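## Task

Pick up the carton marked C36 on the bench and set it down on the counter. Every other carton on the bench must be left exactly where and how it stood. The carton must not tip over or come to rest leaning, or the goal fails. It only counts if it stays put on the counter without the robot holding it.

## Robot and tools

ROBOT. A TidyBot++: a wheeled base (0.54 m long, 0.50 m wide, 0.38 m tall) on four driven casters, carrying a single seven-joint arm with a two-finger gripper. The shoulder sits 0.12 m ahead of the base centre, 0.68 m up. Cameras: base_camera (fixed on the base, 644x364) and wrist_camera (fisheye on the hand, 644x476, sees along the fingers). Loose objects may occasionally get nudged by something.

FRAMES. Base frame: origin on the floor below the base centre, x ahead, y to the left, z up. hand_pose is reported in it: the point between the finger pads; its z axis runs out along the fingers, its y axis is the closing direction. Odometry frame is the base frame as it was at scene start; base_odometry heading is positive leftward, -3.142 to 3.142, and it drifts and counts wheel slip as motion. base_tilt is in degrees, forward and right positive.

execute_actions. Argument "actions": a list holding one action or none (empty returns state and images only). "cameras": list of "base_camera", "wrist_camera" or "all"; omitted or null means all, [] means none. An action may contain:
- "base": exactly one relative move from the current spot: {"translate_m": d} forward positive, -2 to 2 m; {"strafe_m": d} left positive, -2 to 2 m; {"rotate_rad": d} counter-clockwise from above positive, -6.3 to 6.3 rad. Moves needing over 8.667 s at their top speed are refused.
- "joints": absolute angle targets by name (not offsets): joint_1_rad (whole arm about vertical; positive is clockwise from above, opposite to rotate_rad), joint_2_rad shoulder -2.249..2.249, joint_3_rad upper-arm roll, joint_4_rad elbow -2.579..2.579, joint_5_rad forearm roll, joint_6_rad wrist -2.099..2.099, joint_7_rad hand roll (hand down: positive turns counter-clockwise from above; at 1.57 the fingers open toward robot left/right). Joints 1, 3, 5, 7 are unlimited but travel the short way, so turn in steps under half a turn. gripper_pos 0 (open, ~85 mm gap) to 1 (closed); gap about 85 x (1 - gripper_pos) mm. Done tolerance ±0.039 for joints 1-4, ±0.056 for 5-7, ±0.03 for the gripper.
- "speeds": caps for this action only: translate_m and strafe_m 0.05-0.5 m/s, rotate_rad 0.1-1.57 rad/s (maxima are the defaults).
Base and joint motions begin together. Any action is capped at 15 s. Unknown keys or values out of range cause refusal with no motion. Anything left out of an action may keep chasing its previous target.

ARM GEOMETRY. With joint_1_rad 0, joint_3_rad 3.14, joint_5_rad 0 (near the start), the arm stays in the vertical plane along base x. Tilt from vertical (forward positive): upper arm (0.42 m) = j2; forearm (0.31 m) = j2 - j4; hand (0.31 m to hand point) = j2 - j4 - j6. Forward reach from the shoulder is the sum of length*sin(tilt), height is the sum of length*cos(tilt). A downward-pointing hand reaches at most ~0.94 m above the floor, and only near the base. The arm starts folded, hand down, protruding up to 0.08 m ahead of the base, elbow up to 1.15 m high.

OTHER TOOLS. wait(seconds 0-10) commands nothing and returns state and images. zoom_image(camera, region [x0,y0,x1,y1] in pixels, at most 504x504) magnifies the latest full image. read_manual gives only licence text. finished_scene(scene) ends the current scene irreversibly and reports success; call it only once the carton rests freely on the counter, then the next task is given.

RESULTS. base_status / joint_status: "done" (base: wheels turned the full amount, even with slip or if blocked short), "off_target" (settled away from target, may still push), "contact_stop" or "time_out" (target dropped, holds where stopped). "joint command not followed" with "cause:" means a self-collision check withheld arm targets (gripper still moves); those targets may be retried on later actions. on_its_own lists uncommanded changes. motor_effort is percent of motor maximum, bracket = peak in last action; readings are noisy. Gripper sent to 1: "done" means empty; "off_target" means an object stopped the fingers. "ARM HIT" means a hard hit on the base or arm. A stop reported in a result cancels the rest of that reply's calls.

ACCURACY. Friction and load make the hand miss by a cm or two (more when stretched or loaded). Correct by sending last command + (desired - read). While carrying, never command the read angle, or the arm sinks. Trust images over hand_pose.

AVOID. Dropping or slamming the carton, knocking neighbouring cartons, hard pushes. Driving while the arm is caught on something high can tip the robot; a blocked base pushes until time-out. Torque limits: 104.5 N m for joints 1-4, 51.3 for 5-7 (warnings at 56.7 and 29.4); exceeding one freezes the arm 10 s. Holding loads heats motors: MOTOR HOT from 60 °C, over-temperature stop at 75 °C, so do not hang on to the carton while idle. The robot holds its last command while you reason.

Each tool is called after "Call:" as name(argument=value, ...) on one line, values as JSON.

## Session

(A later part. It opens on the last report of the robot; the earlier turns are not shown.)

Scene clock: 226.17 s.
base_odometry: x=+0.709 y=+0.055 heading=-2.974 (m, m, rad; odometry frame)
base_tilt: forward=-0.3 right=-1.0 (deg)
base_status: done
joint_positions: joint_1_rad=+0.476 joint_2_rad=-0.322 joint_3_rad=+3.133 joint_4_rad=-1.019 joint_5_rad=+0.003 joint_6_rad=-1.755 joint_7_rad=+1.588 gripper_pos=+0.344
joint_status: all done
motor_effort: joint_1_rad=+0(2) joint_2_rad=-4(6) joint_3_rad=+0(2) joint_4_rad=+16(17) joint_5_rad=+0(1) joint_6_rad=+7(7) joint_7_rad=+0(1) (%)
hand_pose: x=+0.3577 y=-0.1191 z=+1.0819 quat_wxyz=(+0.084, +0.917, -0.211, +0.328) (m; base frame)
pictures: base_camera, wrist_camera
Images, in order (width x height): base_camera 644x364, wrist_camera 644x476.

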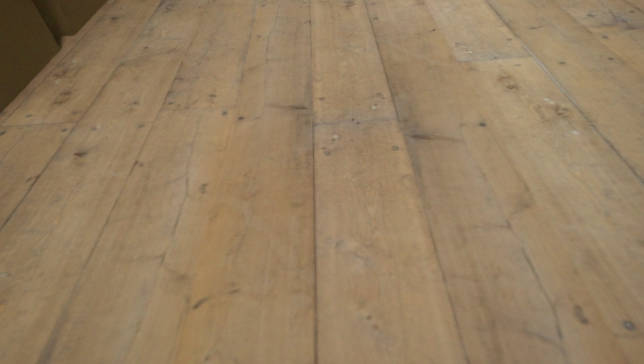

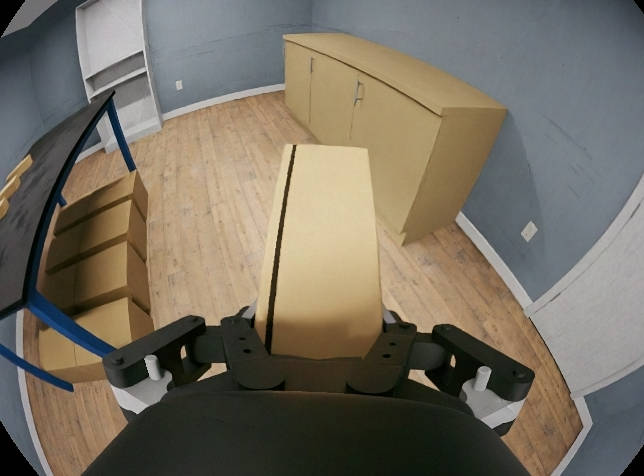

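Call:
execute_actions(actions=[{"base":{"translate_m":0.85},"joints":{"joint_1_rad":0.9}}], cameras=[])

Call:
execute_actions(actions=[{"base":{"strafe_m":-0.2},"joints":{"joint_1_rad":1.6}}])

Scene clock: 236.93 s.
base_odometry: x=-0.129 y=-0.087 heading=-2.974 (m, m, rad; odometry frame)
base_tilt: forward=-0.4 right=-1.1 (deg)
base_status: done
joint_positions: joint_1_rad=+0.876 joint_2_rad=-0.323 joint_3_rad=+3.133 joint_4_rad=-1.019 joint_5_rad=+0.003 joint_6_rad=-1.755 joint_7_rad=+1.588 gripper_pos=+0.344
joint_status: all done
motor_effort: joint_1_rad=+0(0) joint_2_rad=-4(6) joint_3_rad=+0(2) joint_4_rad=+16(17) joint_5_rad=+0(1) joint_6_rad=+6(7) joint_7_rad=+0(0) (%)
hand_pose: x=+0.2922 y=-0.2020 z=+1.0822 quat_wxyz=(+0.147, +0.857, -0.388, +0.305) (m; base frame)
pictures: none
No camera images: the call's "cameras" was empty. Leave "cameras" out to get every camera's image.

Scene clock: 238.90 s.
base_odometry: x=-0.163 y=+0.111 heading=-2.973 (m, m, rad; odometry frame)
base_tilt: forward=-0.3 right=-1.0 (deg)
base_status: done
joint_positions: joint_1_rad=+1.576 joint_2_rad=-0.321 joint_3_rad=+3.133 joint_4_rad=-1.019 joint_5_rad=+0.003 joint_6_rad=-1.756 joint_7_rad=+1.588 gripper_pos=+0.344
joint_status: all done
motor_effort: joint_1_rad=-1(0) joint_2_rad=-3(9) joint_3_rad=+0(2) joint_4_rad=+16(18) joint_5_rad=+0(1) joint_6_rad=+6(7) joint_7_rad=+0(0) (%)
hand_pose: x=+0.1213 y=-0.2669 z=+1.0815 quat_wxyz=(+0.242, +0.672, -0.659, +0.235) (m; base frame)
pictures: base_camera, wrist_camera
Images, in order (width x height): base_camera 644x364, wrist_camera 644x476.

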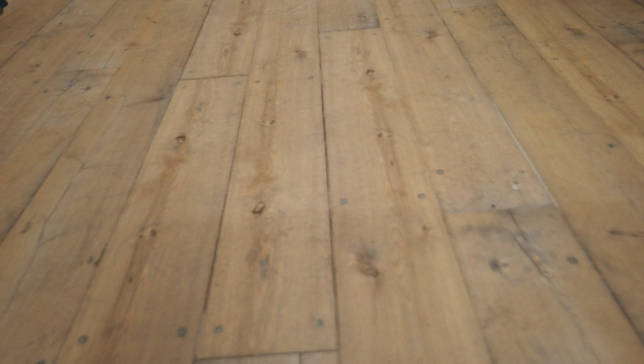

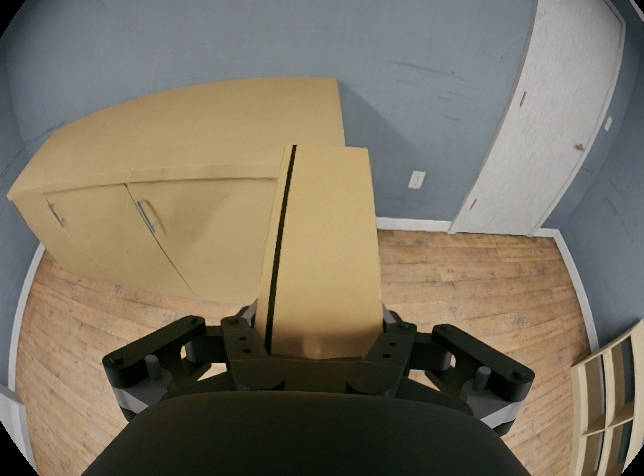

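Call:
execute_actions(actions=[{"base":{"translate_m":0.4}}], cameras=[])

Call:
execute_actions(actions=[{"base":{"strafe_m":-0.1},"joints":{"joint_2_rad":0.05,"joint_4_rad":-0.87,"joint_6_rad":-1.6}}])

Scene clock: 257.07 s.
base_odometry: x=-0.557 y=+0.044 heading=-2.974 (m, m, rad; odometry frame)
base_tilt: forward=-0.3 right=-1.0 (deg)
base_status: done
joint_positions: joint_1_rad=+1.576 joint_2_rad=-0.321 joint_3_rad=+3.133 joint_4_rad=-1.019 joint_5_rad=+0.003 joint_6_rad=-1.756 joint_7_rad=+1.588 gripper_pos=+0.344
joint_status: not commanded
motor_effort: joint_1_rad=+0(0) joint_2_rad=-3(4) joint_3_rad=+1(3) joint_4_rad=+16(16) joint_5_rad=+0(1) joint_6_rad=+7(7) joint_7_rad=+1(1) (%)
hand_pose: x=+0.1212 y=-0.2669 z=+1.0815 quat_wxyz=(+0.242, +0.672, -0.659, +0.235) (m; base frame)
pictures: none
No camera images: the call's "cameras" was empty. Leave "cameras" out to get every camera's image.

Scene clock: 258.80 s.
base_odometry: x=-0.574 y=+0.143 heading=-2.974 (m, m, rad; odometry frame)
base_tilt: forward=-0.4 right=-1.0 (deg)
base_status: done
joint_positions: joint_1_rad=+1.576 joint_2_rad=+0.057 joint_3_rad=+3.133 joint_4_rad=-0.899 joint_5_rad=+0.003 joint_6_rad=-1.630 joint_7_rad=+1.588 gripper_pos=+0.344
joint_status: all done
motor_effort: joint_1_rad=+0(1) joint_2_rad=-21(26) joint_3_rad=+0(1) joint_4_rad=+19(21) joint_5_rad=+0(0) joint_6_rad=+5(7) joint_7_rad=+1(0) (%)
hand_pose: x=+0.1206 y=-0.4450 z=+1.0188 quat_wxyz=(+0.196, +0.686, -0.673, +0.192) (m; base frame)
pictures: base_camera, wrist_camera
Images, in order (width x height): base_camera 644x364, wrist_camera 644x476.

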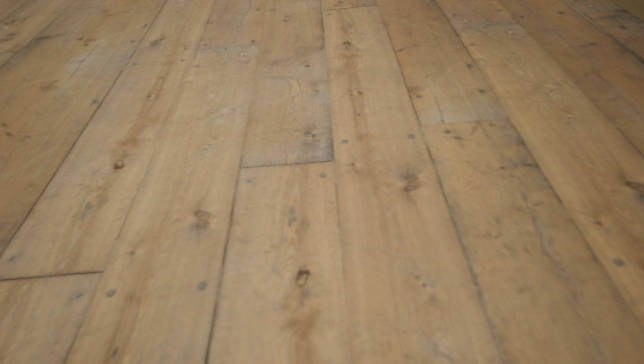

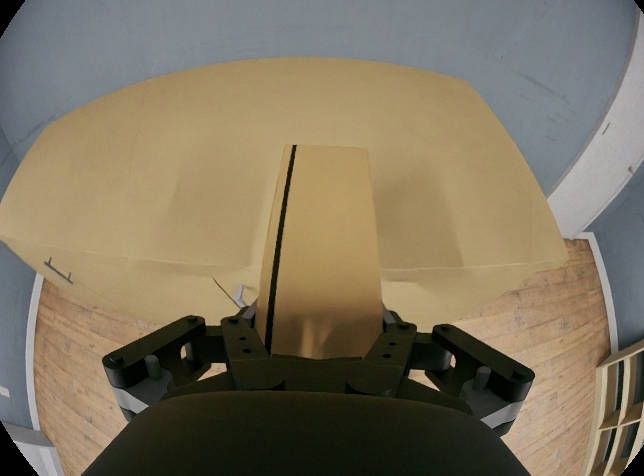

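Call:
execute_actions(actions=[{"base":{"strafe_m":-0.21}}])

Scene clock: 281.80 s.
base_odometry: x=-0.610 y=+0.350 heading=-2.973 (m, m, rad; odometry frame)
base_tilt: forward=-0.4 right=-1.0 (deg)
base_status: done
joint_positions: joint_1_rad=+1.576 joint_2_rad=+0.059 joint_3_rad=+3.133 joint_4_rad=-0.896 joint_5_rad=+0.003 joint_6_rad=-1.627 joint_7_rad=+1.588 gripper_pos=+0.344
joint_status: not commanded
motor_effort: joint_1_rad=-1(0) joint_2_rad=-22(27) joint_3_rad=+0(1) joint_4_rad=+19(20) joint_5_rad=+0(0) joint_6_rad=+6(6) joint_7_rad=+1(0) (%)
hand_pose: x=+0.1206 y=-0.4467 z=+1.0194 quat_wxyz=(+0.197, +0.686, -0.673, +0.193) (m; base frame)
pictures: base_camera, wrist_camera
Images, in order (width x height): base_camera 644x364, wrist_camera 644x476.

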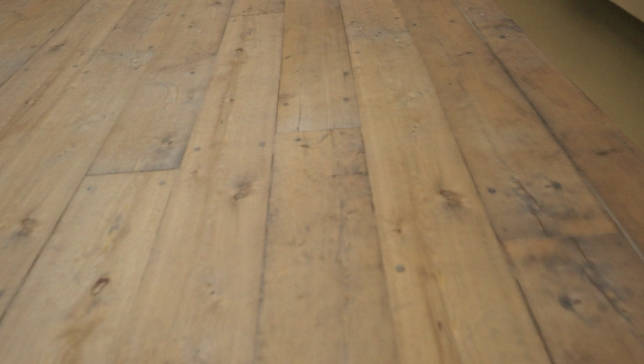

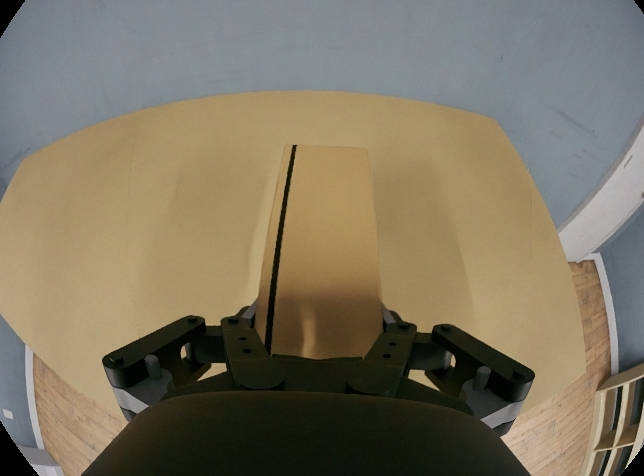

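Call:
execute_actions(actions=[{"joints":{"joint_2_rad":0.13,"joint_4_rad":-1.10,"joint_6_rad":-1.30},"speeds":{}}])

action 0: "speeds" must be an object that gives a speed for at least one key that is commanded beside it, as in {"translate_m": 0.5}; or leave "speeds" out

Call:
execute_actions(actions=[{"joints":{"joint_2_rad":0.13,"joint_4_rad":-1.10,"joint_6_rad":-1.30}}])

Scene clock: 291.00 s.
base_odometry: x=-0.610 y=+0.350 heading=-2.973 (m, m, rad; odometry frame)
base_tilt: forward=-0.4 right=-1.0 (deg)
base_status: not commanded
joint_positions: joint_1_rad=+1.576 joint_2_rad=+0.124 joint_3_rad=+3.133 joint_4_rad=-1.084 joint_5_rad=+0.003 joint_6_rad=-1.329 joint_7_rad=+1.588 gripper_pos=+0.344
joint_status: all done
motor_effort: joint_1_rad=+0(0) joint_2_rad=-26(29) joint_3_rad=+0(0) joint_4_rad=+21(22) joint_5_rad=+0(0) joint_6_rad=+6(6) joint_7_rad=+1(0) (%)
hand_pose: x=+0.1207 y=-0.5226 z=+0.9551 quat_wxyz=(+0.213, +0.682, -0.668, +0.208) (m; base frame)
pictures: base_camera, wrist_camera
Images, in order (width x height): base_camera 644x364, wrist_camera 644x476.

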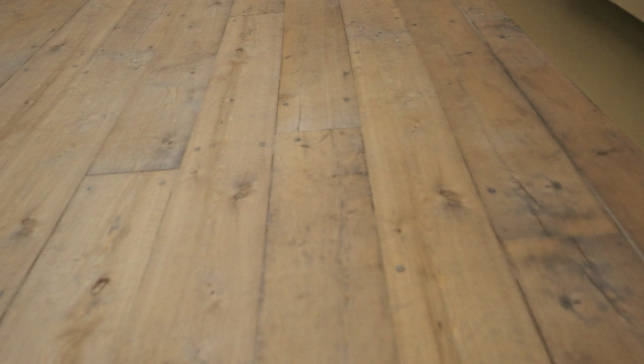

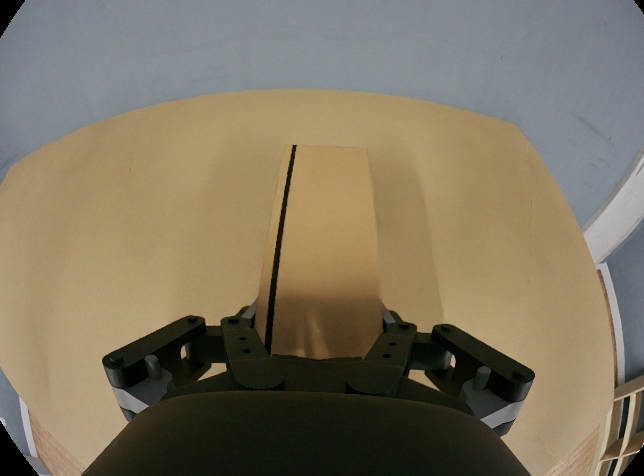

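Call:
execute_actions(actions=[{"joints":{"joint_2_rad":0.165,"joint_6_rad":-1.27}}], cameras=["wrist_camera"])

Scene clock: 295.63 s.
base_odometry: x=-0.610 y=+0.350 heading=-2.973 (m, m, rad; odometry frame)
base_tilt: forward=-0.4 right=-1.0 (deg)
base_status: not commanded
joint_positions: joint_1_rad=+1.576 joint_2_rad=+0.148 joint_3_rad=+3.133 joint_4_rad=-1.084 joint_5_rad=+0.003 joint_6_rad=-1.300 joint_7_rad=+1.588 gripper_pos=+0.344
joint_status: all done
motor_effort: joint_1_rad=+0(1) joint_2_rad=-27(28) joint_3_rad=+0(0) joint_4_rad=+22(22) joint_5_rad=+0(0) joint_6_rad=+6(6) joint_7_rad=+1(0) (%)
hand_pose: x=+0.1207 y=-0.5367 z=+0.9476 quat_wxyz=(+0.215, +0.681, -0.668, +0.210) (m; base frame)
pictures: wrist_camera
Images, in order (width x height): wrist_camera 644x476.

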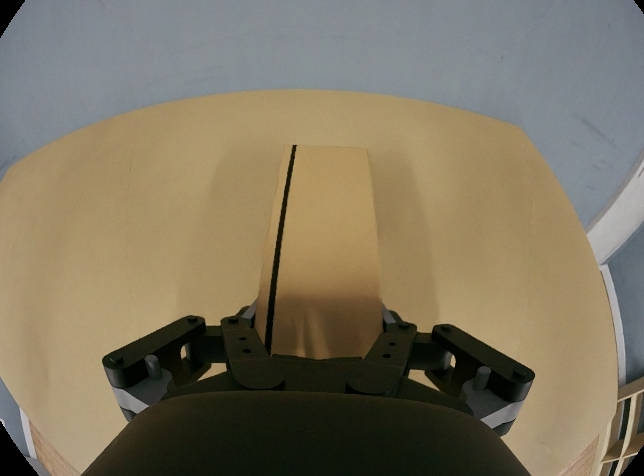

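No contact evident yet; lower further.

Call:
execute_actions(actions=[{"joints":{"joint_2_rad":0.21,"joint_6_rad":-1.25}}], cameras=["wrist_camera"])

Scene clock: 300.30 s.
base_odometry: x=-0.610 y=+0.350 heading=-2.973 (m, m, rad; odometry frame)
base_tilt: forward=-0.3 right=-1.0 (deg)
base_status: not commanded
joint_positions: joint_1_rad=+1.576 joint_2_rad=+0.181 joint_3_rad=+3.133 joint_4_rad=-1.082 joint_5_rad=+0.003 joint_6_rad=-1.279 joint_7_rad=+1.588 gripper_pos=+0.344
joint_status: all done
motor_effort: joint_1_rad=+0(0) joint_2_rad=-23(29) joint_3_rad=+0(0) joint_4_rad=+18(22) joint_5_rad=+0(1) joint_6_rad=+6(6) joint_7_rad=+1(1) (%)
hand_pose: x=+0.1206 y=-0.5510 z=+0.9336 quat_wxyz=(+0.211, +0.682, -0.669, +0.207) (m; base frame)
pictures: wrist_camera
Images, in order (width x height): wrist_camera 644x476.

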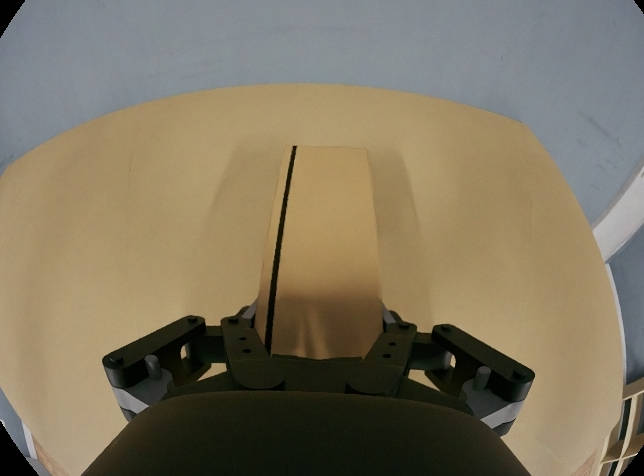

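Effort dropped: contact. Release.

Call:
execute_actions(actions=[{"joints":{"gripper_pos":0,"joint_2_rad":0.195}}], cameras=["wrist_camera"])

Call:
execute_actions(actions=[{"joints":{"joint_2_rad":0.03,"joint_4_rad":-1.0,"joint_6_rad":-1.4}}], cameras=["wrist_camera"])

Scene clock: 304.67 s.
base_odometry: x=-0.610 y=+0.350 heading=-2.973 (m, m, rad; odometry frame)
base_tilt: forward=-0.4 right=-1.0 (deg)
base_status: not commanded
joint_positions: joint_1_rad=+1.576 joint_2_rad=+0.183 joint_3_rad=+3.133 joint_4_rad=-1.083 joint_5_rad=+0.003 joint_6_rad=-1.277 joint_7_rad=+1.588 gripper_pos=+0.000
joint_status: all done
motor_effort: joint_1_rad=-1(0) joint_2_rad=-28(29) joint_3_rad=+0(0) joint_4_rad=+21(21) joint_5_rad=+0(0) joint_6_rad=+6(6) joint_7_rad=+0(0) (%)
hand_pose: x=+0.1206 y=-0.5516 z=+0.9329 quat_wxyz=(+0.211, +0.682, -0.669, +0.206) (m; base frame)
pictures: wrist_camera
Images, in order (width x height): wrist_camera 644x476.

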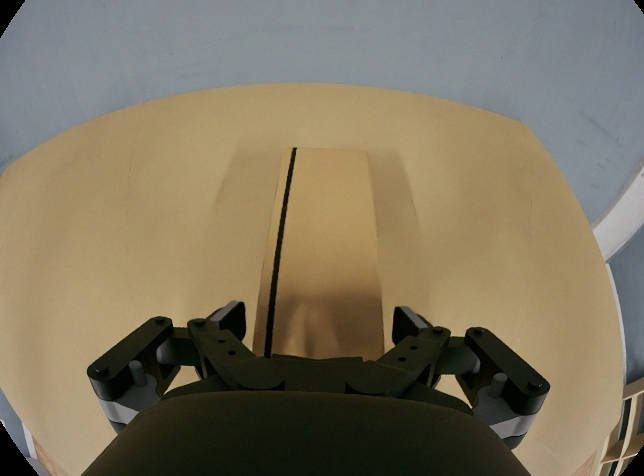

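Scene clock: 305.87 s.
base_odometry: x=-0.610 y=+0.350 heading=-2.973 (m, m, rad; odometry frame)
base_tilt: forward=-0.4 right=-1.0 (deg)
base_status: not commanded
joint_positions: joint_1_rad=+1.576 joint_2_rad=+0.029 joint_3_rad=+3.133 joint_4_rad=-1.017 joint_5_rad=+0.003 joint_6_rad=-1.371 joint_7_rad=+1.588 gripper_pos=+0.000
joint_status: all done
motor_effort: joint_1_rad=+0(1) joint_2_rad=-20(33) joint_3_rad=+0(0) joint_4_rad=+20(23) joint_5_rad=+0(0) joint_6_rad=+6(6) joint_7_rad=+0(0) (%)
hand_pose: x=+0.1208 y=-0.4903 z=+1.0271 quat_wxyz=(+0.254, +0.668, -0.655, +0.248) (m; base frame)
pictures: wrist_camera
Images, in order (width x height): wrist_camera 644x476.

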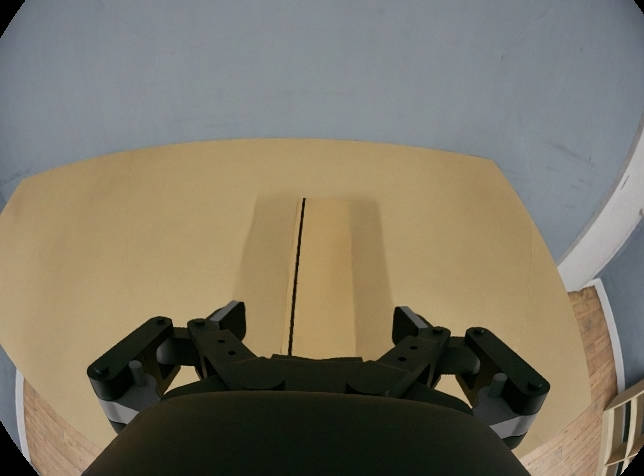

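Call:
execute_actions(actions=[{"joints":{"joint_2_rad":-0.4,"joint_4_rad":-1.1,"joint_6_rad":-1.6}}], cameras=["wrist_camera"])

Scene clock: 310.80 s.
base_odometry: x=-0.610 y=+0.350 heading=-2.973 (m, m, rad; odometry frame)
base_tilt: forward=-0.4 right=-1.0 (deg)
base_status: not commanded
joint_positions: joint_1_rad=+1.576 joint_2_rad=-0.401 joint_3_rad=+3.133 joint_4_rad=-1.073 joint_5_rad=+0.003 joint_6_rad=-1.572 joint_7_rad=+1.588 gripper_pos=+0.000
joint_status: all done
motor_effort: joint_1_rad=+0(0) joint_2_rad=+0(24) joint_3_rad=+1(1) joint_4_rad=+16(21) joint_5_rad=+0(0) joint_6_rad=+7(8) joint_7_rad=+1(0) (%)
hand_pose: x=+0.1215 y=-0.2747 z=+1.1212 quat_wxyz=(+0.311, +0.643, -0.631, +0.302) (m; base frame)
pictures: wrist_camera
Images, in order (width x height): wrist_camera 644x476.

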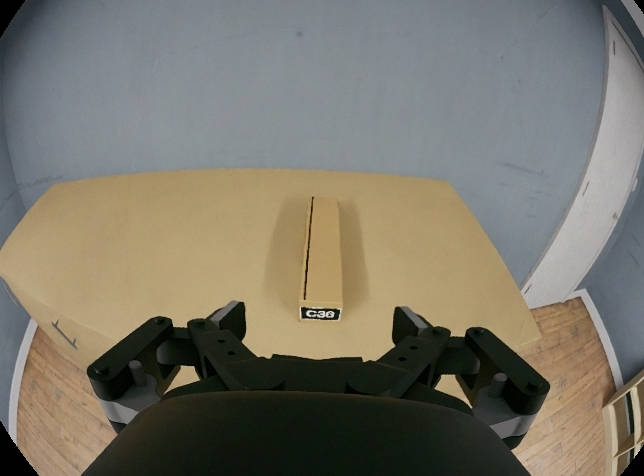

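C36 is on the counter.

Call:
finished_scene(scene=1)

The scene is finished: the task was done.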